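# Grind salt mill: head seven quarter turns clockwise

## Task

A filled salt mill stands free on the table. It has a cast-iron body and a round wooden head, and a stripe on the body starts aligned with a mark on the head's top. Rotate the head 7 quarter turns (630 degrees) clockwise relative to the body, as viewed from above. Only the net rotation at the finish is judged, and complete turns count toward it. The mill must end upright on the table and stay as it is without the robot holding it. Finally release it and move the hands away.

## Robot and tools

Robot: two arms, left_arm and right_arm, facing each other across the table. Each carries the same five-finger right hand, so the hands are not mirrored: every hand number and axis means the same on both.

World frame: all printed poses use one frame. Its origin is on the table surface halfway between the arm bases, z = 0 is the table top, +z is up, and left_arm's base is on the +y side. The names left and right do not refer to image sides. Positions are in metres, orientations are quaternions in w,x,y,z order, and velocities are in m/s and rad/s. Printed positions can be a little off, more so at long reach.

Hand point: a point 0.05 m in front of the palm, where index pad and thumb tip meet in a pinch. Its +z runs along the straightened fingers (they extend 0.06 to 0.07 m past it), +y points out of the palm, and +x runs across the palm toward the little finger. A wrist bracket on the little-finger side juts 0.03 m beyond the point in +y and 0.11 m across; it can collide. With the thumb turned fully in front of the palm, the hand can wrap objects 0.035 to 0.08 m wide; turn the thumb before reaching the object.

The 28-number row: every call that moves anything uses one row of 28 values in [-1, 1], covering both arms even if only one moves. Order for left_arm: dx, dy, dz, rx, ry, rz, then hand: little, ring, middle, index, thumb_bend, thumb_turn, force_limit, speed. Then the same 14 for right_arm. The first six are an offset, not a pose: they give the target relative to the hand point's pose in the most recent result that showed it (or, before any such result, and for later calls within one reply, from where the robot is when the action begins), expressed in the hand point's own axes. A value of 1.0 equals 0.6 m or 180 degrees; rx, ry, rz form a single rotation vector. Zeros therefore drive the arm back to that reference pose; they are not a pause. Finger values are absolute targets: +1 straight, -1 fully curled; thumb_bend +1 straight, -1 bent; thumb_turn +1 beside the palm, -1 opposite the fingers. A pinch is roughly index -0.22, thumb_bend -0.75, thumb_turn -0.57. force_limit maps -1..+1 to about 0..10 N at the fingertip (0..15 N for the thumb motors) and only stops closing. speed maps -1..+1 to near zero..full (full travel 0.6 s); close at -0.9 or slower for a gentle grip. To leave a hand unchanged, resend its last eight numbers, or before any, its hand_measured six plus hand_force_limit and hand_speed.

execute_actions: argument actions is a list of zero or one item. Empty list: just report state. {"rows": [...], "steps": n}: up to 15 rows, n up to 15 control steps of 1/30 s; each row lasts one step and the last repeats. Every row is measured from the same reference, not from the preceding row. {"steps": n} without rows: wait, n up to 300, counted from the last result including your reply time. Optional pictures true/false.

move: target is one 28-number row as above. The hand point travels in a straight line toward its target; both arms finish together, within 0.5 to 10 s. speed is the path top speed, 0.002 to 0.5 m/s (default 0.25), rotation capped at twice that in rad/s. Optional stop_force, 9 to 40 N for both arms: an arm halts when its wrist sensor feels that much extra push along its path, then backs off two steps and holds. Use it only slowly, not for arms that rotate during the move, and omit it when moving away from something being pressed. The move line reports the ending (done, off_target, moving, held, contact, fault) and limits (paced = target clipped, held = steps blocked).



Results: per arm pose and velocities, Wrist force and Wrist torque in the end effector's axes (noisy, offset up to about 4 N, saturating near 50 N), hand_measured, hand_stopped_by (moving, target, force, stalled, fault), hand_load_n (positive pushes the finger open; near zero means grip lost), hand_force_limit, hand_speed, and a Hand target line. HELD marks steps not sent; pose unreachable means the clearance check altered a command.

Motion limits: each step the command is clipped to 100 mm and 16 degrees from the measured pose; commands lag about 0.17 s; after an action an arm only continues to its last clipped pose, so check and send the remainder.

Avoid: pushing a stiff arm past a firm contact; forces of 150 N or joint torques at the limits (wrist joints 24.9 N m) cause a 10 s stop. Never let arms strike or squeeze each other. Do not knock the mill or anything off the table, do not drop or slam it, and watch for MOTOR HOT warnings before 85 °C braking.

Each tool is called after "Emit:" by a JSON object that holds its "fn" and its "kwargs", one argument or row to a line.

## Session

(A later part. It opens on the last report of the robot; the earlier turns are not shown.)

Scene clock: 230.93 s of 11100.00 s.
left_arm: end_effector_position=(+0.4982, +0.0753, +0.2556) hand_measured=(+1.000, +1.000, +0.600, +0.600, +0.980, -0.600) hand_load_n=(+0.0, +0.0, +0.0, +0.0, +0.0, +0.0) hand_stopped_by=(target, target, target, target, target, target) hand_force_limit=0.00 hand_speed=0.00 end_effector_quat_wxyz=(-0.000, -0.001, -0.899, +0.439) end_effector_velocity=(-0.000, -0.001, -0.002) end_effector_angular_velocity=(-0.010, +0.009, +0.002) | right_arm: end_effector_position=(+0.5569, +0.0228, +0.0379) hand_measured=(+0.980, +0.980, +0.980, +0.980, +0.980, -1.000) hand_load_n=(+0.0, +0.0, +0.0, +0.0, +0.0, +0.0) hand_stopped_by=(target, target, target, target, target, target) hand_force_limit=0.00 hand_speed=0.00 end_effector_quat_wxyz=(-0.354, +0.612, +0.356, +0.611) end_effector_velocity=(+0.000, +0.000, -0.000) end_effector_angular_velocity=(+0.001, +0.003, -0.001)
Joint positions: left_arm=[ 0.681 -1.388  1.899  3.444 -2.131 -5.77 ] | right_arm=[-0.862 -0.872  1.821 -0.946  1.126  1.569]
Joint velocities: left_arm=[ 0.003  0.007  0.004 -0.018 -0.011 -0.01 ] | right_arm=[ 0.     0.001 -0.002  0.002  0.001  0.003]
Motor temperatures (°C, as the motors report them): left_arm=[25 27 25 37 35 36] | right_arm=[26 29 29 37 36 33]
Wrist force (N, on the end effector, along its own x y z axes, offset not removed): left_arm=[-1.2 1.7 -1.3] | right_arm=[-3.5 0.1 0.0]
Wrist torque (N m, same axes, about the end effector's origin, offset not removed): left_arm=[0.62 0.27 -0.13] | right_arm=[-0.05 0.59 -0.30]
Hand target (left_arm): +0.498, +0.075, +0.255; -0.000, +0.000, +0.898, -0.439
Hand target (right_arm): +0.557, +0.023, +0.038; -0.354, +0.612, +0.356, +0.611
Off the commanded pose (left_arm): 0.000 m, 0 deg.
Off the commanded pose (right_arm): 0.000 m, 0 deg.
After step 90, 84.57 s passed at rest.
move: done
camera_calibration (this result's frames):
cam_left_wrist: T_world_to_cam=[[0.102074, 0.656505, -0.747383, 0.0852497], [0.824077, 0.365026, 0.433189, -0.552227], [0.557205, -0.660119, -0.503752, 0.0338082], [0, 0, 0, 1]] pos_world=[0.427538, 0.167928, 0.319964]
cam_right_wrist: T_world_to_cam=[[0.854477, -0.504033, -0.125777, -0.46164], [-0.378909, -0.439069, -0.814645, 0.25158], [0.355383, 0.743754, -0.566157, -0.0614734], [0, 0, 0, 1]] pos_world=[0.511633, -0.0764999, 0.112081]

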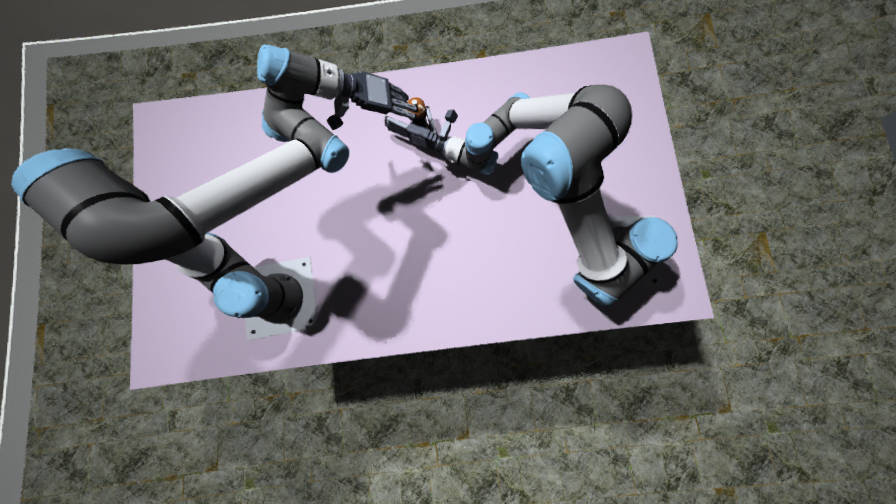

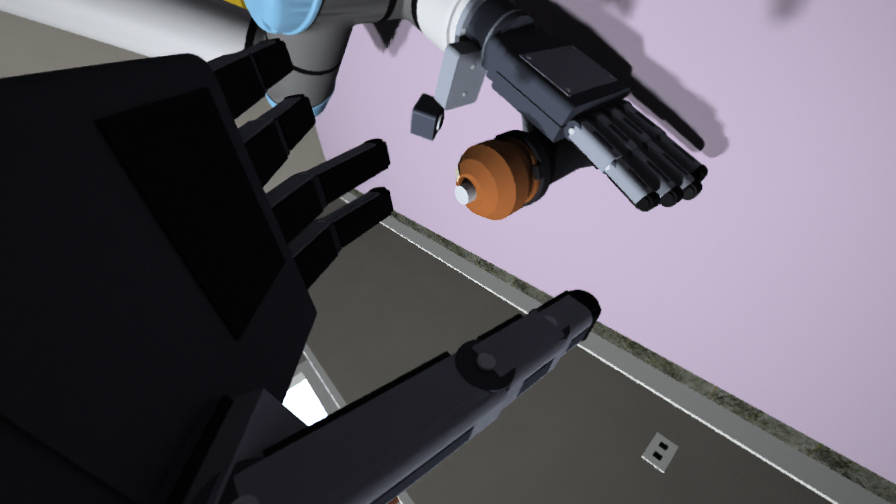

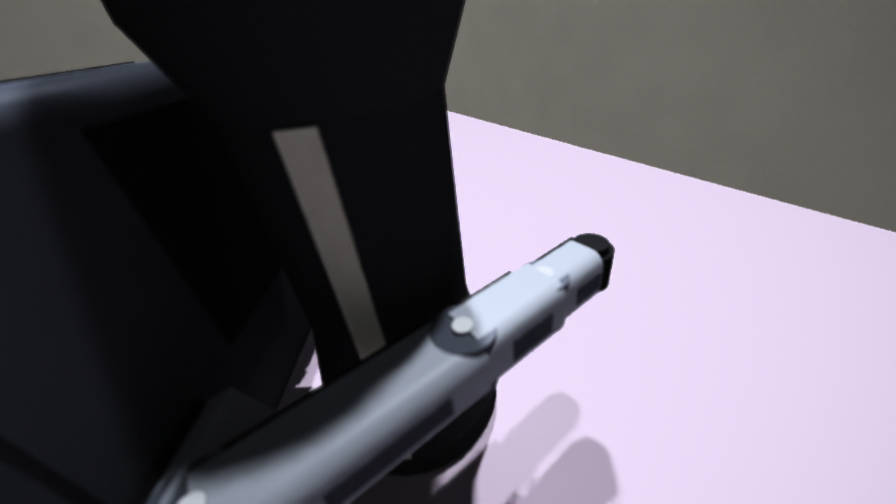

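Emit:
{"fn": "move", "kwargs": {
  "target": [0,0,0,0,0,0,1,1,0.6,0.6,0.98,-0.6,0,0,0,0,0,0,0,0,-0.9,-0.9,-0.9,-0.9,0.98,-1,0.5,-0.5],
  "speed": 0.1
}}

Emit:
{"fn": "move", "kwargs": {
  "target": [0,0,0,0,0,0,1,1,0.6,0.6,0.98,-0.6,0,0,0,0,0,0,0,0,-0.95,-0.95,-0.95,-0.95,-0.6,-1,0.9,-0.7],
  "speed": 0.1
}}

Emit:
{"fn": "move", "kwargs": {
  "target": [0,0.0328,0.0257,0,0,0,1,1,0.6,0.6,0.98,-0.6,0,0,0,-0.0962,0.1027,0,0,0,-0.95,-0.95,-0.95,-0.95,-0.6,-1,0.9,-0.7],
  "speed": 0.07
}}

Scene clock: 255.13 s of 11100.00 s.
left_arm: end_effector_position=(+0.4982, +0.0753, +0.2556) hand_measured=(+1.000, +1.000, +0.600, +0.600, +0.980, -0.600) hand_load_n=(+0.0, +0.0, +0.0, +0.0, +0.0, +0.0) hand_stopped_by=(target, target, target, target, target, target) hand_force_limit=0.00 hand_speed=0.00 end_effector_quat_wxyz=(-0.000, -0.001, -0.899, +0.439) end_effector_velocity=(+0.000, +0.000, -0.000) end_effector_angular_velocity=(+0.001, +0.000, +0.000) | right_arm: end_effector_position=(+0.5569, +0.0228, +0.0379) hand_measured=(-0.626, -0.646, -0.642, -0.570, +0.982, -1.000) hand_load_n=(+4.5, +11.0, +11.0, +0.5, +5.5, +1.0) hand_stopped_by=(force, force, force, force, target, target) hand_force_limit=0.50 hand_speed=-0.50 end_effector_quat_wxyz=(-0.354, +0.612, +0.356, +0.611) end_effector_velocity=(+0.000, +0.000, +0.000) end_effector_angular_velocity=(-0.000, -0.001, +0.001)
Joint positions: left_arm=[ 0.681 -1.388  1.899  3.444 -2.131 -5.77 ] | right_arm=[-0.862 -0.872  1.821 -0.947  1.126  1.569]
Joint velocities: left_arm=[ 0.     0.    -0.     0.001 -0.     0.   ] | right_arm=[ 0.    -0.    -0.001  0.001 -0.001 -0.001]
Motor temperatures (°C, as the motors report them): left_arm=[25 27 25 37 35 36] | right_arm=[26 29 29 37 36 33]
Wrist force (N, on the end effector, along its own x y z axes, offset not removed): left_arm=[-0.3 0.5 -2.8] | right_arm=[4.1 1.5 0.4]
Wrist torque (N m, same axes, about the end effector's origin, offset not removed): left_arm=[0.55 0.11 -0.17] | right_arm=[0.07 -0.21 -0.27]
Hand target (left_arm): +0.498, +0.075, +0.256; +0.000, +0.001, +0.899, -0.439
Hand target (right_arm): +0.557, +0.023, +0.038; -0.354, +0.612, +0.356, +0.611
Off the commanded pose (left_arm): 0.000 m, 0 deg.
Off the commanded pose (right_arm): 0.000 m, 0 deg.
After step 90, 18.97 s passed at rest.
move: done
camera_calibration (this result's frames):
cam_left_wrist: T_world_to_cam=[[0.102074, 0.656505, -0.747383, 0.0852496], [0.824077, 0.365026, 0.433189, -0.552227], [0.557205, -0.660119, -0.503752, 0.0338082], [0, 0, 0, 1]] pos_world=[0.427538, 0.167928, 0.319964]
cam_right_wrist: T_world_to_cam=[[0.854518, -0.503977, -0.125723, -0.461623], [-0.378803, -0.43904, -0.81471, 0.25158], [0.355398, 0.743808, -0.566075, -0.0614689], [0, 0, 0, 1]] pos_world=[0.51161, -0.0764727, 0.112133]

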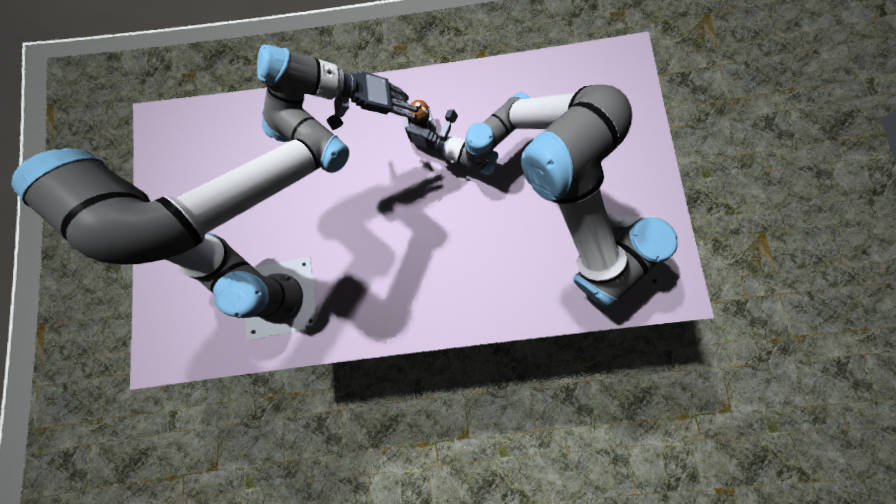

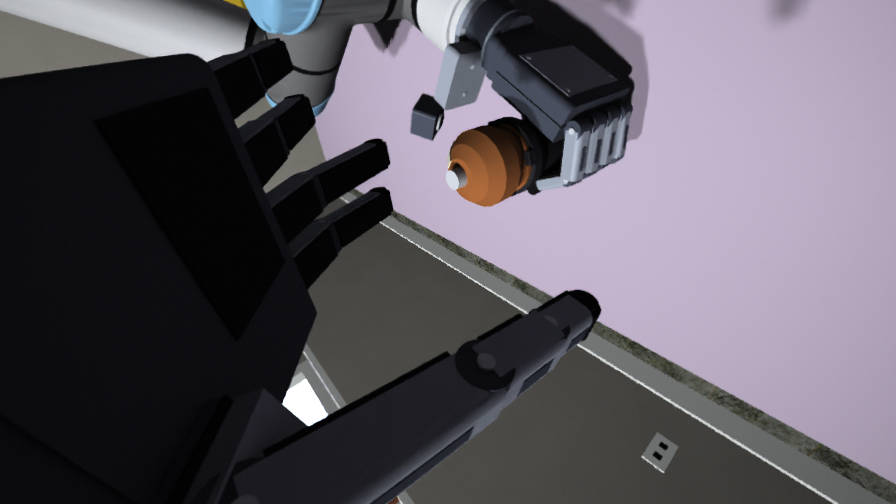

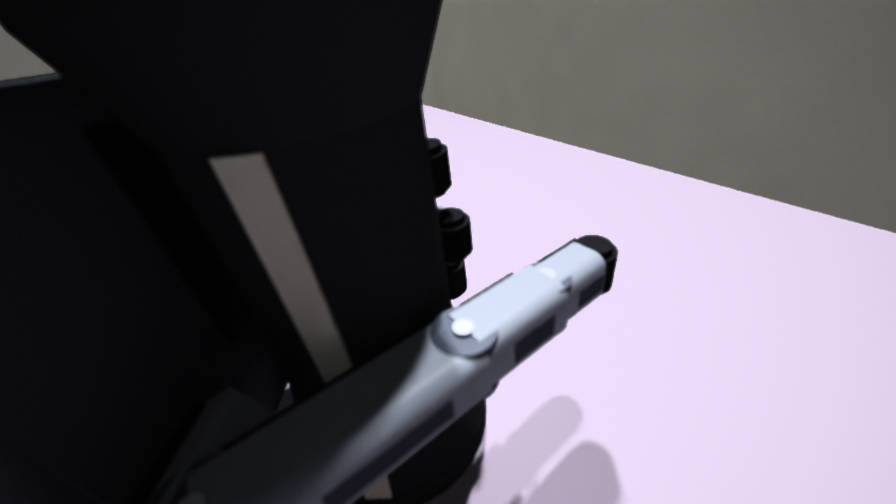

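Scene clock: 255.83 s of 11100.00 s.
left_arm: end_effector_position=(+0.4982, +0.0753, +0.2556) hand_measured=(+1.000, +1.000, +0.600, +0.600, +0.980, -0.600) hand_load_n=(+0.0, +0.0, +0.0, +0.0, +0.0, +0.0) hand_stopped_by=(target, target, target, target, target, target) hand_force_limit=0.00 hand_speed=0.00 end_effector_quat_wxyz=(-0.000, -0.001, -0.899, +0.439) end_effector_velocity=(+0.000, -0.000, +0.000) end_effector_angular_velocity=(-0.001, -0.001, -0.000) | right_arm: end_effector_position=(+0.5569, +0.0228, +0.0379) hand_measured=(-0.650, -0.646, -0.642, -0.598, +0.876, -1.000) hand_load_n=(+11.0, +9.5, +10.0, +11.0, +14.0, +2.0) hand_stopped_by=(force, force, force, force, force, target) hand_force_limit=0.90 hand_speed=-0.70 end_effector_quat_wxyz=(-0.354, +0.612, +0.356, +0.611) end_effector_velocity=(-0.000, -0.000, -0.000) end_effector_angular_velocity=(-0.000, +0.001, -0.000)
Joint positions: left_arm=[ 0.681 -1.388  1.899  3.444 -2.131 -5.77 ] | right_arm=[-0.862 -0.872  1.821 -0.947  1.126  1.569]
Joint velocities: left_arm=[ 0.     0.    -0.001 -0.    -0.     0.001] | right_arm=[-0.  0.  0. -0.  0.  0.]
Motor temperatures (°C, as the motors report them): left_arm=[25 27 25 37 35 36] | right_arm=[26 29 29 37 36 33]
Wrist force (N, on the end effector, along its own x y z axes, offset not removed): left_arm=[0.1 2.5 -0.4] | right_arm=[6.3 4.4 -5.9]
Wrist torque (N m, same axes, about the end effector's origin, offset not removed): left_arm=[0.63 -0.01 -0.09] | right_arm=[0.47 -0.34 -0.26]
Hand target (left_arm): +0.498, +0.075, +0.256; +0.000, +0.001, +0.899, -0.439
Hand target (right_arm): +0.557, +0.023, +0.038; -0.354, +0.612, +0.356, +0.611
Off the commanded pose (left_arm): 0.000 m, 0 deg.
Off the commanded pose (right_arm): 0.000 m, 0 deg.
move: done
camera_calibration (this result's frames):
cam_left_wrist: T_world_to_cam=[[0.102074, 0.656506, -0.747383, 0.0852496], [0.824077, 0.365026, 0.433189, -0.552227], [0.557205, -0.660119, -0.503752, 0.0338082], [0, 0, 0, 1]] pos_world=[0.427538, 0.167928, 0.319964]
cam_right_wrist: T_world_to_cam=[[0.854518, -0.503977, -0.125722, -0.461623], [-0.378802, -0.43904, -0.81471, 0.25158], [0.355399, 0.743808, -0.566075, -0.061469], [0, 0, 0, 1]] pos_world=[0.51161, -0.0764727, 0.112133]

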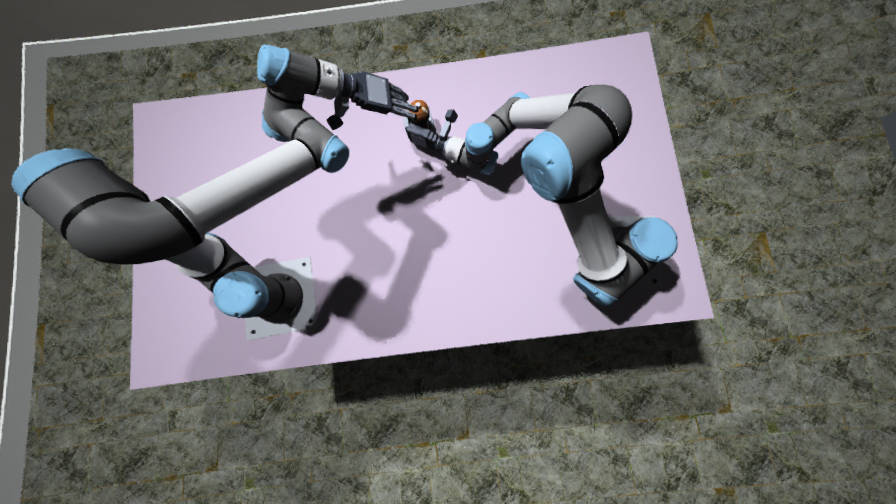

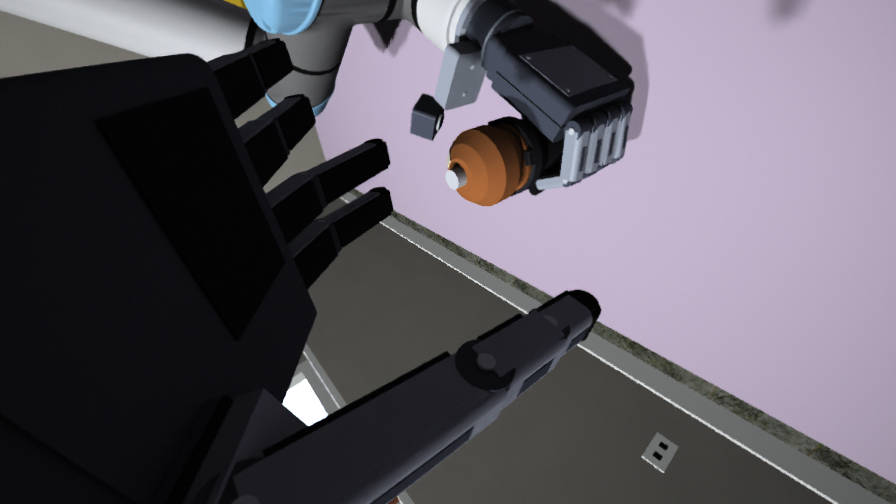

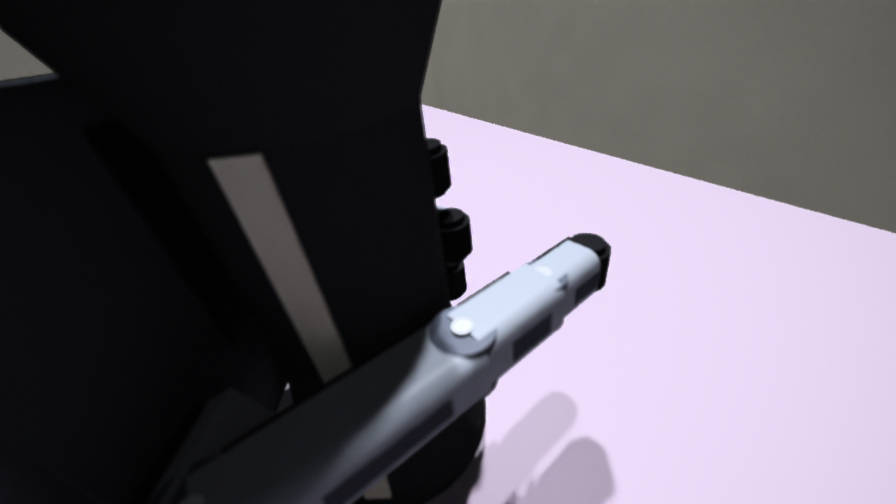

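Scene clock: 257.53 s of 11100.00 s.
left_arm: end_effector_position=(+0.4982, +0.0753, +0.2307) hand_measured=(+1.000, +1.000, +0.600, +0.600, +0.980, -0.600) hand_load_n=(+0.0, +0.0, +0.0, +0.0, +0.0, +0.0) hand_stopped_by=(target, target, target, target, target, target) hand_force_limit=0.00 hand_speed=0.00 end_effector_quat_wxyz=(-0.000, -0.001, -0.899, +0.439) end_effector_velocity=(-0.000, -0.000, -0.001) end_effector_angular_velocity=(+0.000, +0.000, -0.000) | right_arm: end_effector_position=(+0.5375, +0.1047, +0.0377) hand_measured=(-0.650, -0.646, -0.642, -0.598, +0.876, -1.000) hand_load_n=(+11.5, +9.5, +10.0, +10.5, +14.5, +1.0) hand_stopped_by=(force, force, force, force, force, target) hand_force_limit=0.90 hand_speed=-0.70 end_effector_quat_wxyz=(-0.354, +0.612, +0.356, +0.611) end_effector_velocity=(+0.000, +0.003, +0.001) end_effector_angular_velocity=(+0.002, -0.003, -0.001)
Joint positions: left_arm=[ 0.681 -1.356  1.933  3.377 -2.131 -5.77 ] | right_arm=[-0.719 -0.789  1.642 -0.85   1.269  1.569]
Joint velocities: left_arm=[-0.     0.001  0.001 -0.002  0.    -0.   ] | right_arm=[ 0.003  0.003 -0.007  0.001  0.004 -0.   ]
Motor temperatures (°C, as the motors report them): left_arm=[25 27 25 37 35 36] | right_arm=[26 29 29 37 36 33]
Wrist force (N, on the end effector, along its own x y z axes, offset not removed): left_arm=[-2.6 1.2 0.0] | right_arm=[15.1 6.1 -7.0]
Wrist torque (N m, same axes, about the end effector's origin, offset not removed): left_arm=[0.36 0.45 -0.29] | right_arm=[0.77 -1.06 0.06]
Hand target (left_arm): +0.498, +0.075, +0.231; +0.000, +0.001, +0.899, -0.439
Hand target (right_arm): +0.537, +0.105, +0.038; -0.354, +0.612, +0.356, +0.611
Off the commanded pose (left_arm): 0.000 m, 0 deg.
Off the commanded pose (right_arm): 0.000 m, 0 deg.
move: done
camera_calibration (this result's frames):
cam_left_wrist: T_world_to_cam=[[0.10214, 0.656511, -0.747369, 0.066591], [0.824074, 0.364981, 0.433233, -0.541444], [0.557198, -0.660138, -0.503735, 0.0212017], [0, 0, 0, 1]] pos_world=[0.427575, 0.167895, 0.295019]
cam_right_wrist: T_world_to_cam=[[0.854564, -0.503977, -0.12541, -0.403891], [-0.378587, -0.439214, -0.814717, 0.279938], [0.355517, 0.743706, -0.566135, -0.115623], [0, 0, 0, 1]] pos_world=[0.492237, 0.0053905, 0.11196]

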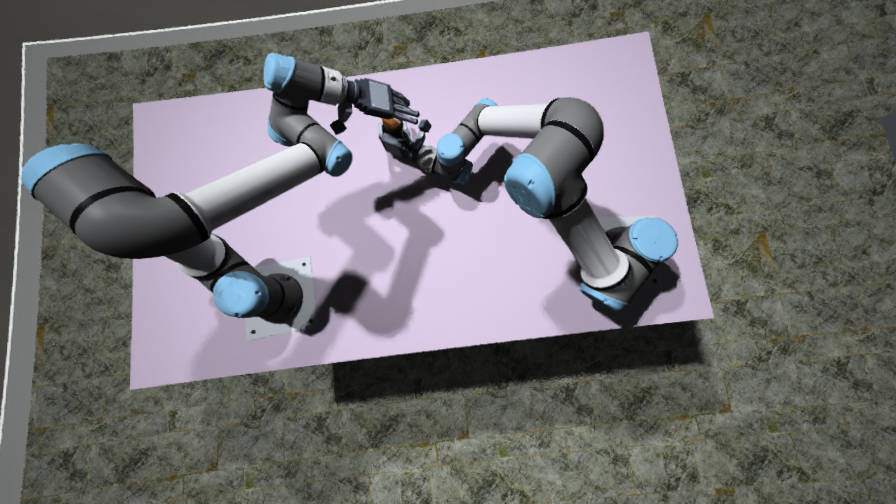

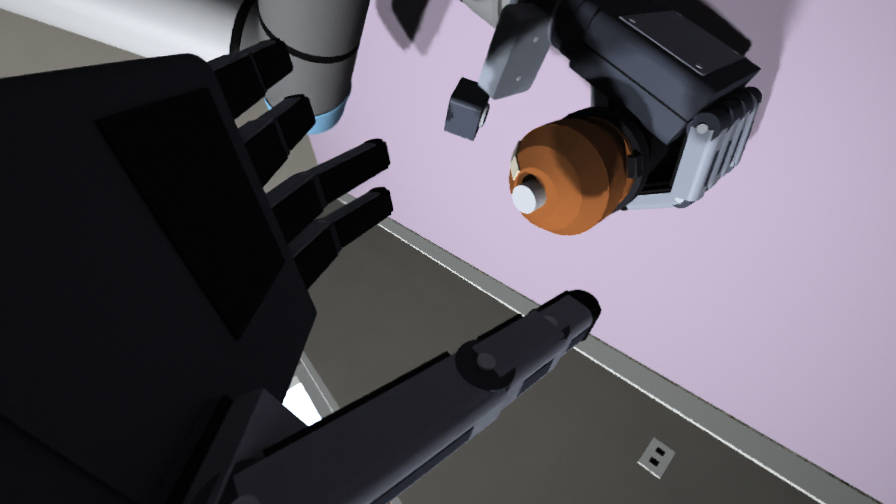

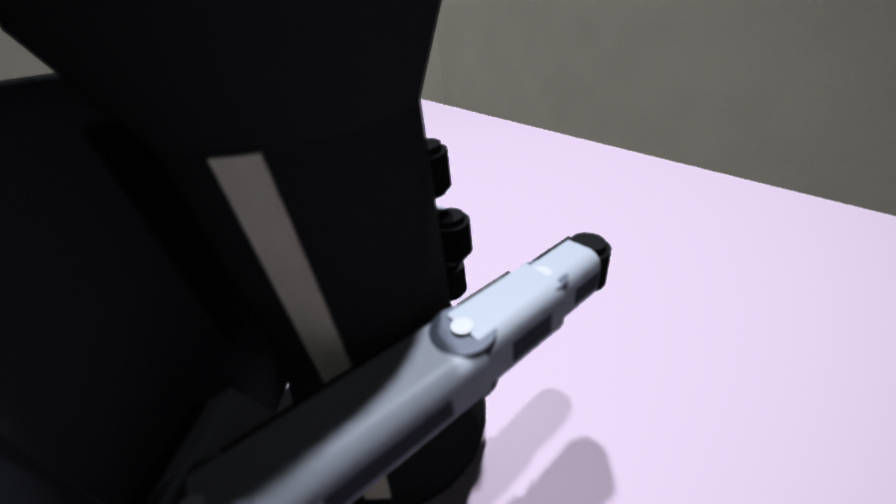

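Emit:
{"fn": "zoom_image", "kwargs": {
  "camera": "cam_left_wrist",
  "region": [480, 90, 680, 250]
}}

Region (480, 90, 680, 250) of cam_left_wrist's 896x504 image, scaled by 2.520, with more detail than that image has; it fills the top 403 rows of this view, and the rest is white.

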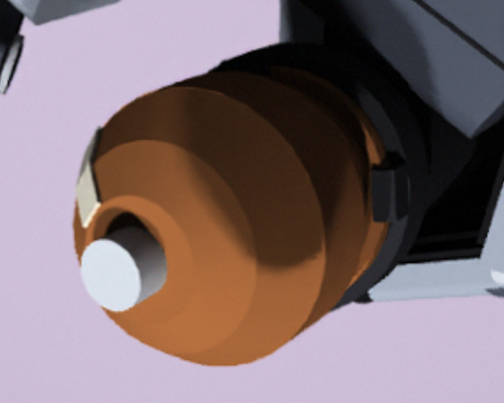

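Emit:
{"fn": "move", "kwargs": {
  "target": [-0.0025,0.0863,0.0675,0,0,0,1,1,0.6,0.6,0.98,-0.6,0,0,0,0,0,0,0,0,-0.95,-0.95,-0.95,-0.95,-0.6,-1,0.9,-0.7],
  "speed": 0.08,
  "stop_force": 12
}}

Emit:
{"fn": "zoom_image", "kwargs": {
  "camera": "cam_left_wrist",
  "region": [340, 110, 620, 350]
}}

Scene clock: 301.53 s of 11100.00 s.
left_arm: end_effector_position=(+0.4998, +0.0753, +0.1652) hand_measured=(+1.000, +1.000, +0.600, +0.600, +0.980, -0.600) hand_load_n=(+0.0, +0.0, +0.0, +0.0, +0.0, +0.0) hand_stopped_by=(target, target, target, target, target, target) hand_force_limit=0.00 hand_speed=0.00 end_effector_quat_wxyz=(-0.000, -0.001, -0.899, +0.438) end_effector_velocity=(-0.000, -0.000, -0.003) end_effector_angular_velocity=(+0.000, +0.001, +0.000) | right_arm: end_effector_position=(+0.5375, +0.1047, +0.0377) hand_measured=(-0.650, -0.646, -0.642, -0.598, +0.876, -1.000) hand_load_n=(+11.0, +9.5, +10.0, +11.0, +14.0, +1.5) hand_stopped_by=(force, force, force, force, force, target) hand_force_limit=0.90 hand_speed=-0.70 end_effector_quat_wxyz=(-0.354, +0.612, +0.356, +0.611) end_effector_velocity=(-0.000, -0.001, -0.001) end_effector_angular_velocity=(-0.000, +0.002, -0.001)
Joint positions: left_arm=[ 0.683 -1.25   2.001  3.205 -2.133 -5.767] | right_arm=[-0.719 -0.789  1.642 -0.85   1.269  1.569]
Joint velocities: left_arm=[-0.     0.005  0.002 -0.007 -0.    -0.   ] | right_arm=[-0.    -0.     0.001 -0.     0.     0.001]
Motor temperatures (°C, as the motors report them): left_arm=[25 27 25 37 35 36] | right_arm=[26 29 29 37 36 33]
Wrist force (N, on the end effector, along its own x y z axes, offset not removed): left_arm=[-2.9 2.2 0.3] | right_arm=[14.0 3.1 -2.3]
Wrist torque (N m, same axes, about the end effector's origin, offset not removed): left_arm=[0.60 0.30 -0.38] | right_arm=[0.46 -0.81 -0.02]
Hand target (left_arm): +0.500, +0.075, +0.165; +0.000, +0.001, +0.899, -0.439
Hand target (right_arm): +0.537, +0.105, +0.038; -0.354, +0.612, +0.356, +0.611
Off the commanded pose (left_arm): 0.000 m, 0 deg.
Off the commanded pose (right_arm): 0.000 m, 0 deg.
After step 90, 39.70 s passed at rest.
move: done
camera_calibration (this result's frames):
cam_left_wrist: T_world_to_cam=[[0.102401, 0.656543, -0.747306, 0.0173426], [0.824067, 0.364792, 0.433406, -0.514397], [0.557161, -0.660211, -0.50368, -0.0126544], [0, 0, 0, 1]] pos_world=[0.429172, 0.167907, 0.229529]
cam_right_wrist: T_world_to_cam=[[0.854601, -0.503915, -0.125406, -0.403865], [-0.37855, -0.439236, -0.814722, 0.279924], [0.355467, 0.743735, -0.566128, -0.115609], [0, 0, 0, 1]] pos_world=[0.492204, 0.00542135, 0.111963]

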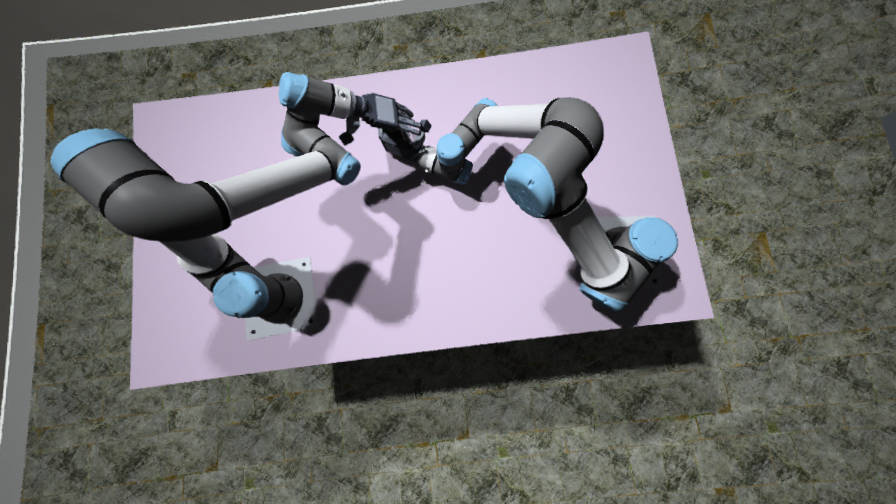

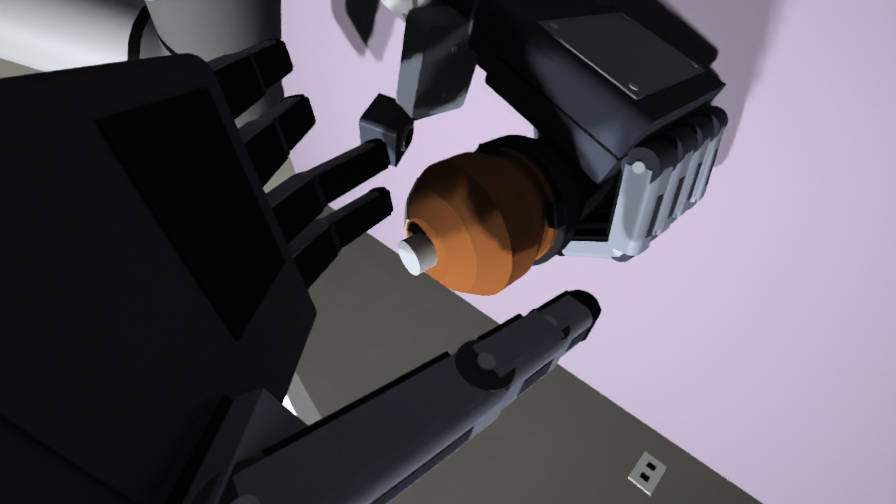

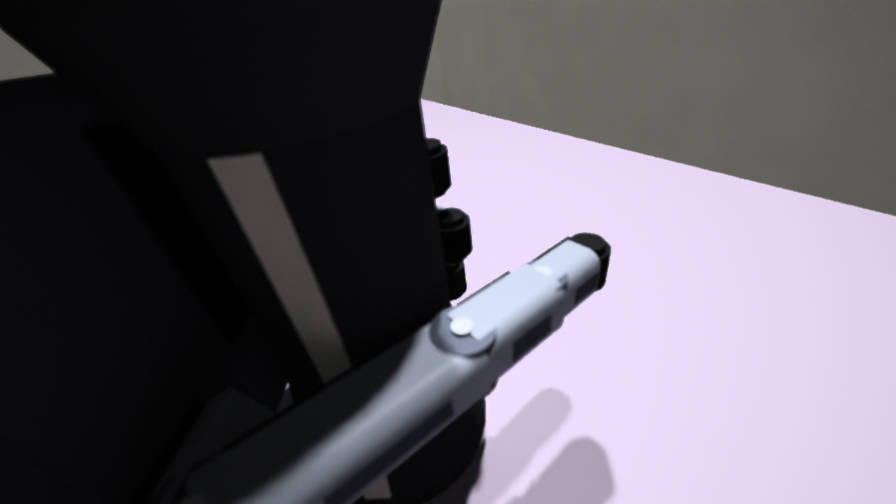

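Region (340, 110, 620, 350) of cam_left_wrist's 896x504 image, scaled by 1.800, with more detail than that image has; it fills the top 432 rows of this view, and the rest is white.

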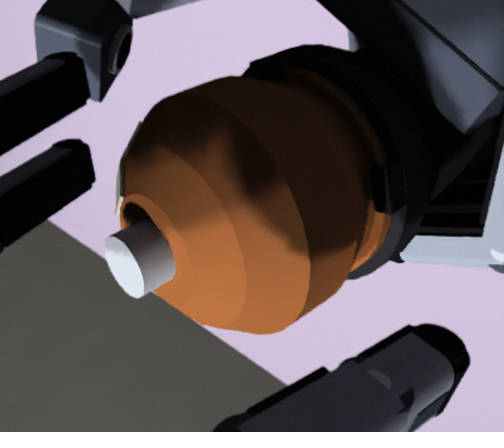

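Emit:
{"fn": "move", "kwargs": {
  "target": [-0.0007,0,0,0,0,0,1,1,0.28,0.31,0.46,-0.6,0,0,0,0,0,0,0,0,-0.95,-0.95,-0.95,-0.95,-0.6,-1,0.9,-0.7],
  "speed": 0.05
}}

Emit:
{"fn": "move", "kwargs": {
  "target": [0,0,0,0,0,0,1,1,-0.3,-0.3,-0.55,-0.6,1,-0.8,0,0,0,0,0,0,-0.95,-0.95,-0.95,-0.95,-0.6,-1,0.9,-0.7],
  "speed": 0.05
}}

Emit:
{"fn": "move", "kwargs": {
  "target": [0,0,0,0,0.5253,0.4105,1,1,-0.35,-0.35,-0.6,-0.6,1,-0.8,0,0,0,0,0,0,-0.95,-0.95,-0.95,-0.95,-0.6,-1,0.9,-0.7],
  "speed": 0.32
}}

Emit:
{"fn": "zoom_image", "kwargs": {
  "camera": "cam_left_wrist",
  "region": [340, 110, 620, 350]
}}

Scene clock: 326.50 s of 11100.00 s.
left_arm: end_effector_position=(+0.5002, +0.0753, +0.1652) hand_measured=(+1.000, +1.000, +0.280, +0.310, +0.460, -0.600) hand_load_n=(+0.0, +0.0, +0.0, +0.0, +0.0, +0.0) hand_stopped_by=(target, target, target, target, target, target) hand_force_limit=0.00 hand_speed=0.00 end_effector_quat_wxyz=(-0.000, -0.001, -0.899, +0.438) end_effector_velocity=(+0.000, +0.000, +0.000) end_effector_angular_velocity=(-0.000, -0.000, +0.000) | right_arm: end_effector_position=(+0.5375, +0.1047, +0.0377) hand_measured=(-0.650, -0.646, -0.642, -0.598, +0.876, -1.000) hand_load_n=(+11.0, +9.5, +10.0, +11.0, +14.0, +1.5) hand_stopped_by=(force, force, force, force, force, target) hand_force_limit=0.90 hand_speed=-0.70 end_effector_quat_wxyz=(-0.354, +0.612, +0.356, +0.611) end_effector_velocity=(+0.000, +0.000, +0.000) end_effector_angular_velocity=(+0.001, -0.002, -0.001)
Joint positions: left_arm=[ 0.684 -1.25   2.     3.206 -2.133 -5.767] | right_arm=[-0.719 -0.789  1.642 -0.85   1.269  1.569]
Joint velocities: left_arm=[ 0.001  0.    -0.     0.    -0.     0.   ] | right_arm=[-0.     0.    -0.    -0.002  0.001 -0.001]
Motor temperatures (°C, as the motors report them): left_arm=[25 27 25 37 35 36] | right_arm=[26 29 29 37 36 33]
Wrist force (N, on the end effector, along its own x y z axes, offset not removed): left_arm=[0.8 -1.0 -3.3] | right_arm=[14.5 2.2 -0.7]
Wrist torque (N m, same axes, about the end effector's origin, offset not removed): left_arm=[0.29 0.07 -0.16] | right_arm=[0.42 -0.93 0.02]
Hand target (left_arm): +0.500, +0.075, +0.165; +0.000, +0.001, +0.899, -0.438
Hand target (right_arm): +0.537, +0.105, +0.038; -0.354, +0.612, +0.356, +0.611
Off the commanded pose (left_arm): 0.000 m, 0 deg.
Off the commanded pose (right_arm): 0.000 m, 0 deg.
After step 90, 21.20 s passed at rest.
move: done
camera_calibration (this result's frames):
cam_left_wrist: T_world_to_cam=[[0.102383, 0.656542, -0.747308, 0.017304], [0.824067, 0.364804, 0.433395, -0.51473], [0.557163, -0.660205, -0.503685, -0.0128868], [0, 0, 0, 1]] pos_world=[0.429581, 0.167907, 0.229522]
cam_right_wrist: T_world_to_cam=[[0.85457, -0.503967, -0.12541, -0.403892], [-0.378582, -0.439216, -0.814718, 0.279936], [0.355509, 0.743711, -0.566133, -0.115619], [0, 0, 0, 1]] pos_world=[0.492236, 0.00539196, 0.111961]

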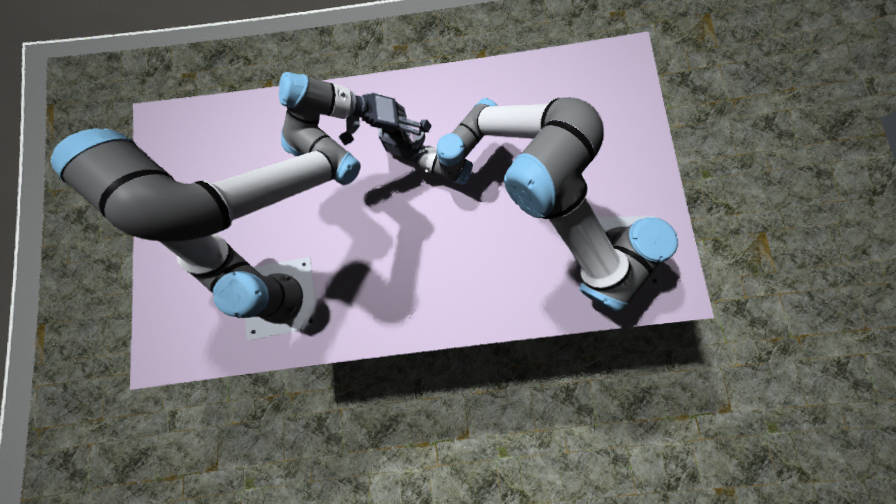

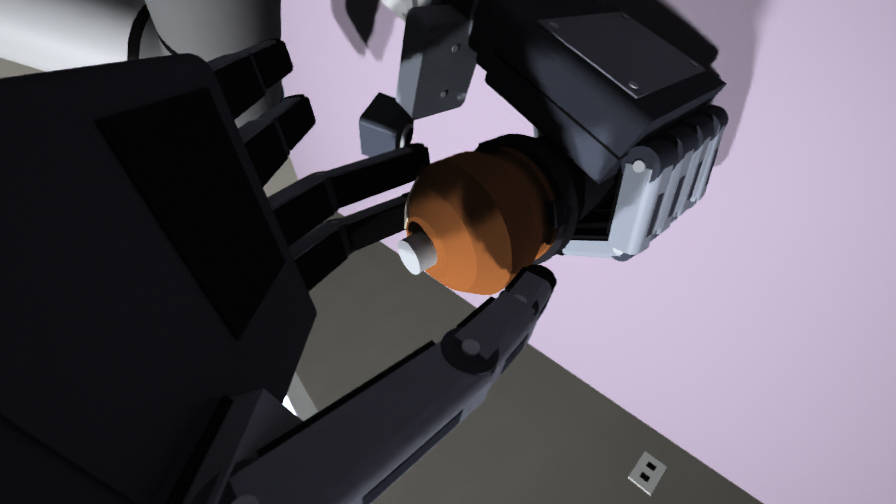

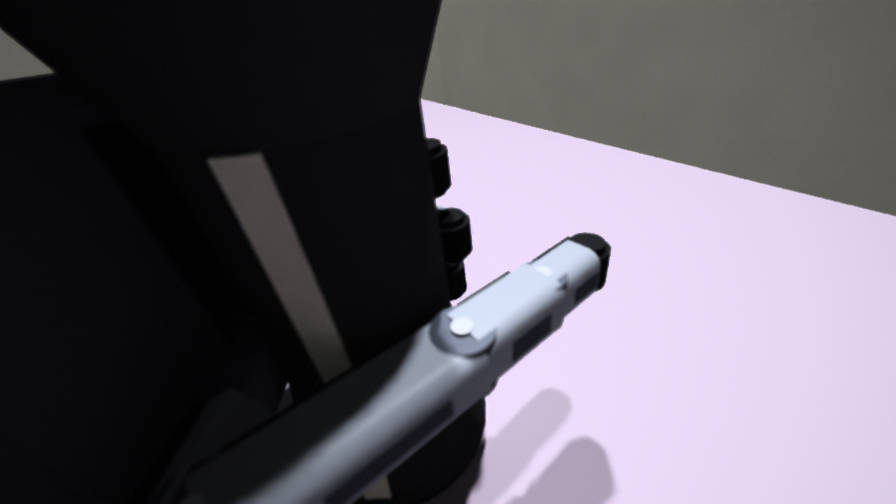

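Scene clock: 327.70 s of 11100.00 s.
left_arm: end_effector_position=(+0.5002, +0.0753, +0.1652) hand_measured=(+1.000, +1.000, +0.180, +0.216, +0.298, -0.600) hand_load_n=(+0.0, +0.0, +13.5, +13.0, +14.0, +1.0) hand_stopped_by=(target, target, force, force, force, target) hand_force_limit=1.00 hand_speed=-0.80 end_effector_quat_wxyz=(-0.000, -0.001, -0.899, +0.438) end_effector_velocity=(+0.000, +0.000, +0.000) end_effector_angular_velocity=(-0.001, +0.001, +0.002) | right_arm: end_effector_position=(+0.5375, +0.1046, +0.0377) hand_measured=(-0.650, -0.646, -0.642, -0.598, +0.876, -1.000) hand_load_n=(+13.0, +10.5, +10.5, +10.5, +13.0, -1.0) hand_stopped_by=(force, force, force, force, force, target) hand_force_limit=0.90 hand_speed=-0.70 end_effector_quat_wxyz=(-0.354, +0.612, +0.356, +0.611) end_effector_velocity=(-0.000, -0.000, -0.001) end_effector_angular_velocity=(-0.001, +0.001, -0.001)
Joint positions: left_arm=[ 0.684 -1.25   2.     3.206 -2.133 -5.767] | right_arm=[-0.719 -0.789  1.642 -0.85   1.269  1.569]
Joint velocities: left_arm=[ 0.001  0.    -0.    -0.001  0.    -0.002] | right_arm=[-0.     0.     0.     0.001  0.     0.   ]
Motor temperatures (°C, as the motors report them): left_arm=[25 27 25 37 35 36] | right_arm=[26 29 29 37 36 33]
Wrist force (N, on the end effector, along its own x y z axes, offset not removed): left_arm=[-3.7 -7.9 8.1] | right_arm=[5.0 -8.2 7.8]
Wrist torque (N m, same axes, about the end effector's origin, offset not removed): left_arm=[0.91 0.56 -0.36] | right_arm=[-0.47 -1.36 -0.82]
Hand target (left_arm): +0.500, +0.075, +0.165; +0.000, +0.001, +0.899, -0.438
Hand target (right_arm): +0.537, +0.105, +0.038; -0.354, +0.612, +0.356, +0.611
Off the commanded pose (left_arm): 0.000 m, 0 deg.
Off the commanded pose (right_arm): 0.000 m, 0 deg.
move: done
camera_calibration (this result's frames):
cam_left_wrist: T_world_to_cam=[[0.102407, 0.65656, -0.747289, 0.0172781], [0.824055, 0.364792, 0.433429, -0.514735], [0.557177, -0.660193, -0.503685, -0.0129016], [0, 0, 0, 1]] pos_world=[0.429589, 0.167909, 0.229514]
cam_right_wrist: T_world_to_cam=[[0.854569, -0.503968, -0.125414, -0.40389], [-0.37859, -0.439224, -0.814709, 0.279932], [0.355503, 0.743706, -0.566145, -0.115615], [0, 0, 0, 1]] pos_world=[0.492233, 0.00538861, 0.111955]

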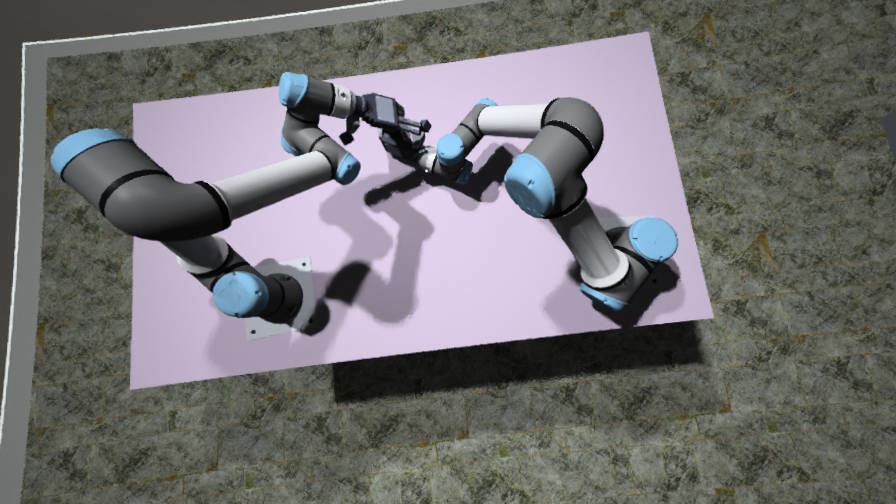

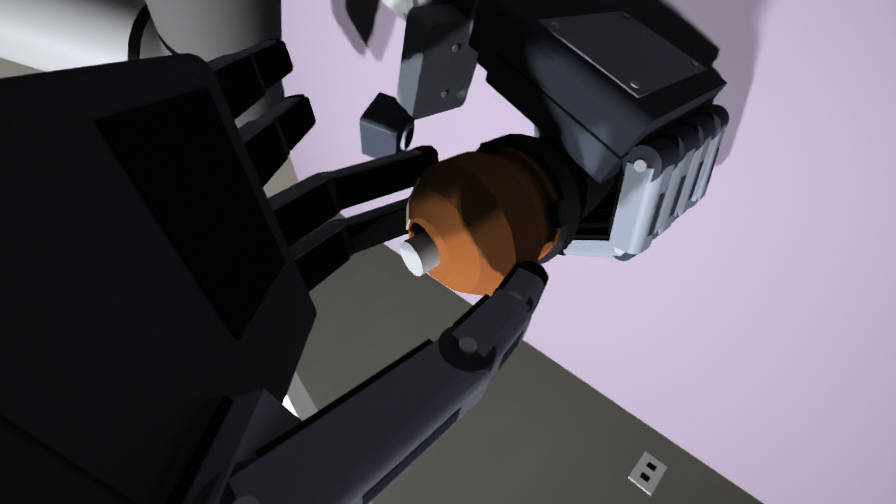

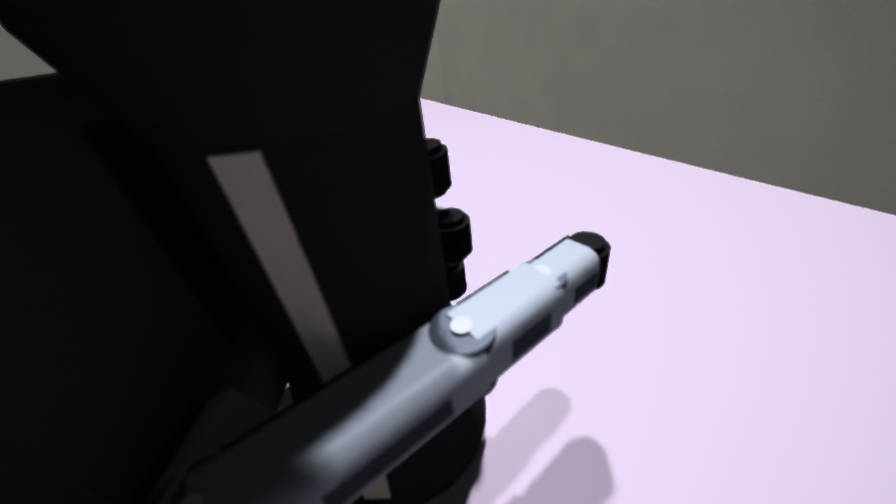

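Scene clock: 331.60 s of 11100.00 s.
left_arm: end_effector_position=(+0.5001, +0.0753, +0.1650) hand_measured=(+1.000, +1.000, +0.180, +0.218, +0.296, -0.600) hand_load_n=(+0.0, +0.0, +13.0, +17.5, +10.5, +3.0) hand_stopped_by=(target, target, force, force, force, target) hand_force_limit=1.00 hand_speed=-0.80 end_effector_quat_wxyz=(-0.379, +0.778, +0.450, -0.219) end_effector_velocity=(+0.000, -0.000, +0.000) end_effector_angular_velocity=(+0.002, +0.003, -0.013) | right_arm: end_effector_position=(+0.5375, +0.1046, +0.0377) hand_measured=(-0.650, -0.646, -0.642, -0.598, +0.876, -1.000) hand_load_n=(+15.5, +13.0, +11.5, +10.5, +12.0, -0.5) hand_stopped_by=(force, force, force, force, force, target) hand_force_limit=0.90 hand_speed=-0.70 end_effector_quat_wxyz=(-0.354, +0.612, +0.356, +0.611) end_effector_velocity=(+0.000, -0.000, +0.000) end_effector_angular_velocity=(-0.000, -0.000, -0.000)
Joint positions: left_arm=[ 0.673 -0.724  0.725  5.593 -1.819 -3.341] | right_arm=[-0.719 -0.789  1.642 -0.85   1.269  1.569]
Joint velocities: left_arm=[-0.002  0.007 -0.013  0.011  0.008  0.008] | right_arm=[-0.    -0.001  0.     0.001  0.    -0.   ]
Motor temperatures (°C, as the motors report them): left_arm=[25 27 25 37 35 36] | right_arm=[26 29 29 37 36 33]
Wrist force (N, on the end effector, along its own x y z axes, offset not removed): left_arm=[-11.5 -30.2 -4.8] | right_arm=[0.0 10.5 17.8]
Wrist torque (N m, same axes, about the end effector's origin, offset not removed): left_arm=[0.65 -0.41 -0.30] | right_arm=[-0.16 -1.30 1.38]
Hand target (left_arm): +0.500, +0.075, +0.165; -0.379, +0.778, +0.450, -0.219
Hand target (right_arm): +0.537, +0.105, +0.038; -0.354, +0.612, +0.356, +0.611
Off the commanded pose (left_arm): 0.000 m, 0 deg.
Off the commanded pose (right_arm): 0.000 m, 0 deg.
move: done
camera_calibration (this result's frames):
cam_left_wrist: T_world_to_cam=[[0.520361, -0.415062, -0.746289, -0.111338], [-0.0938678, -0.896436, 0.433119, 0.0395364], [-0.848772, -0.155326, -0.505431, 0.65251], [0, 0, 0, 1]] pos_world=[0.615479, 0.0905811, 0.229585]
cam_right_wrist: T_world_to_cam=[[0.854555, -0.503989, -0.125421, -0.403892], [-0.378604, -0.439208, -0.814712, 0.27994], [0.35552, 0.743701, -0.56614, -0.115621], [0, 0, 0, 1]] pos_world=[0.49224, 0.0053823, 0.111956]

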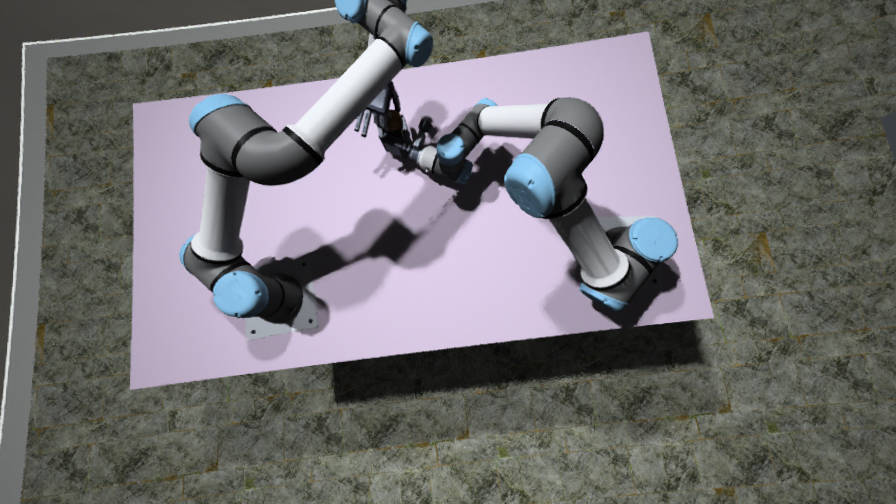

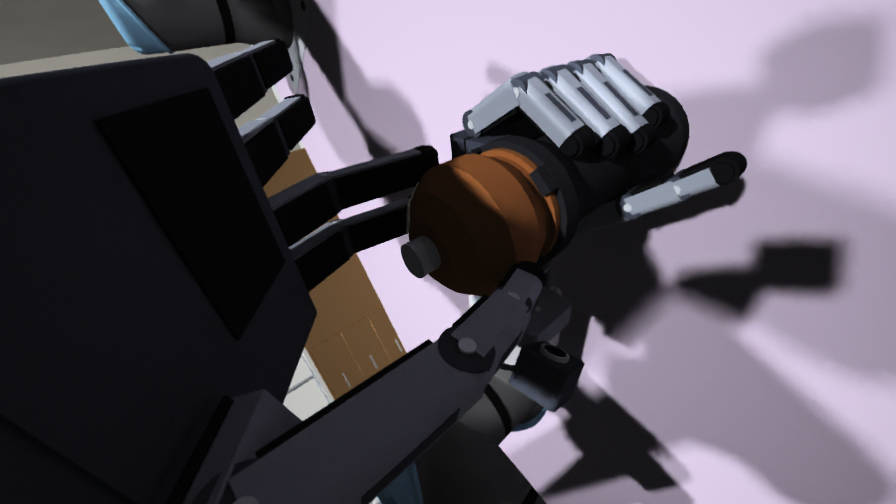

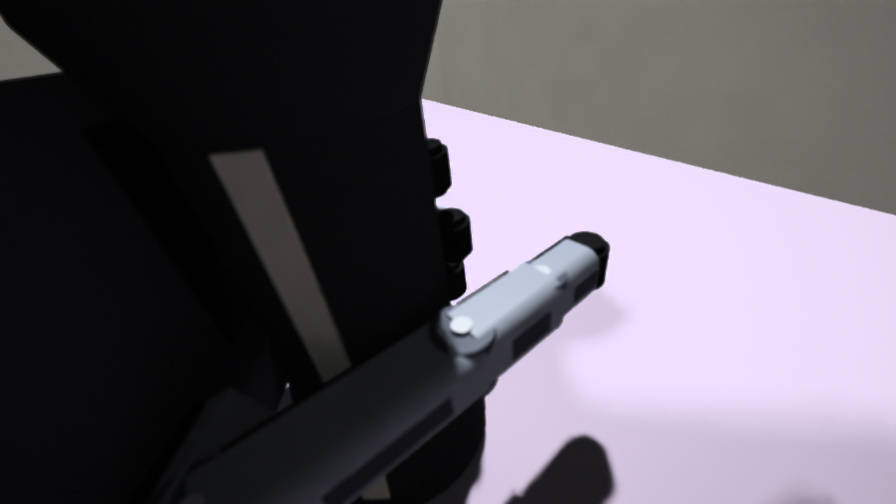

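Region (340, 110, 620, 350) of cam_left_wrist's 896x504 image, scaled by 1.800, with more detail than that image has; it fills the top 432 rows of this view, and the rest is white.

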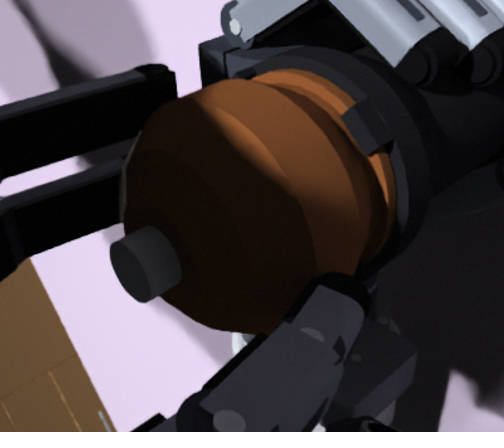

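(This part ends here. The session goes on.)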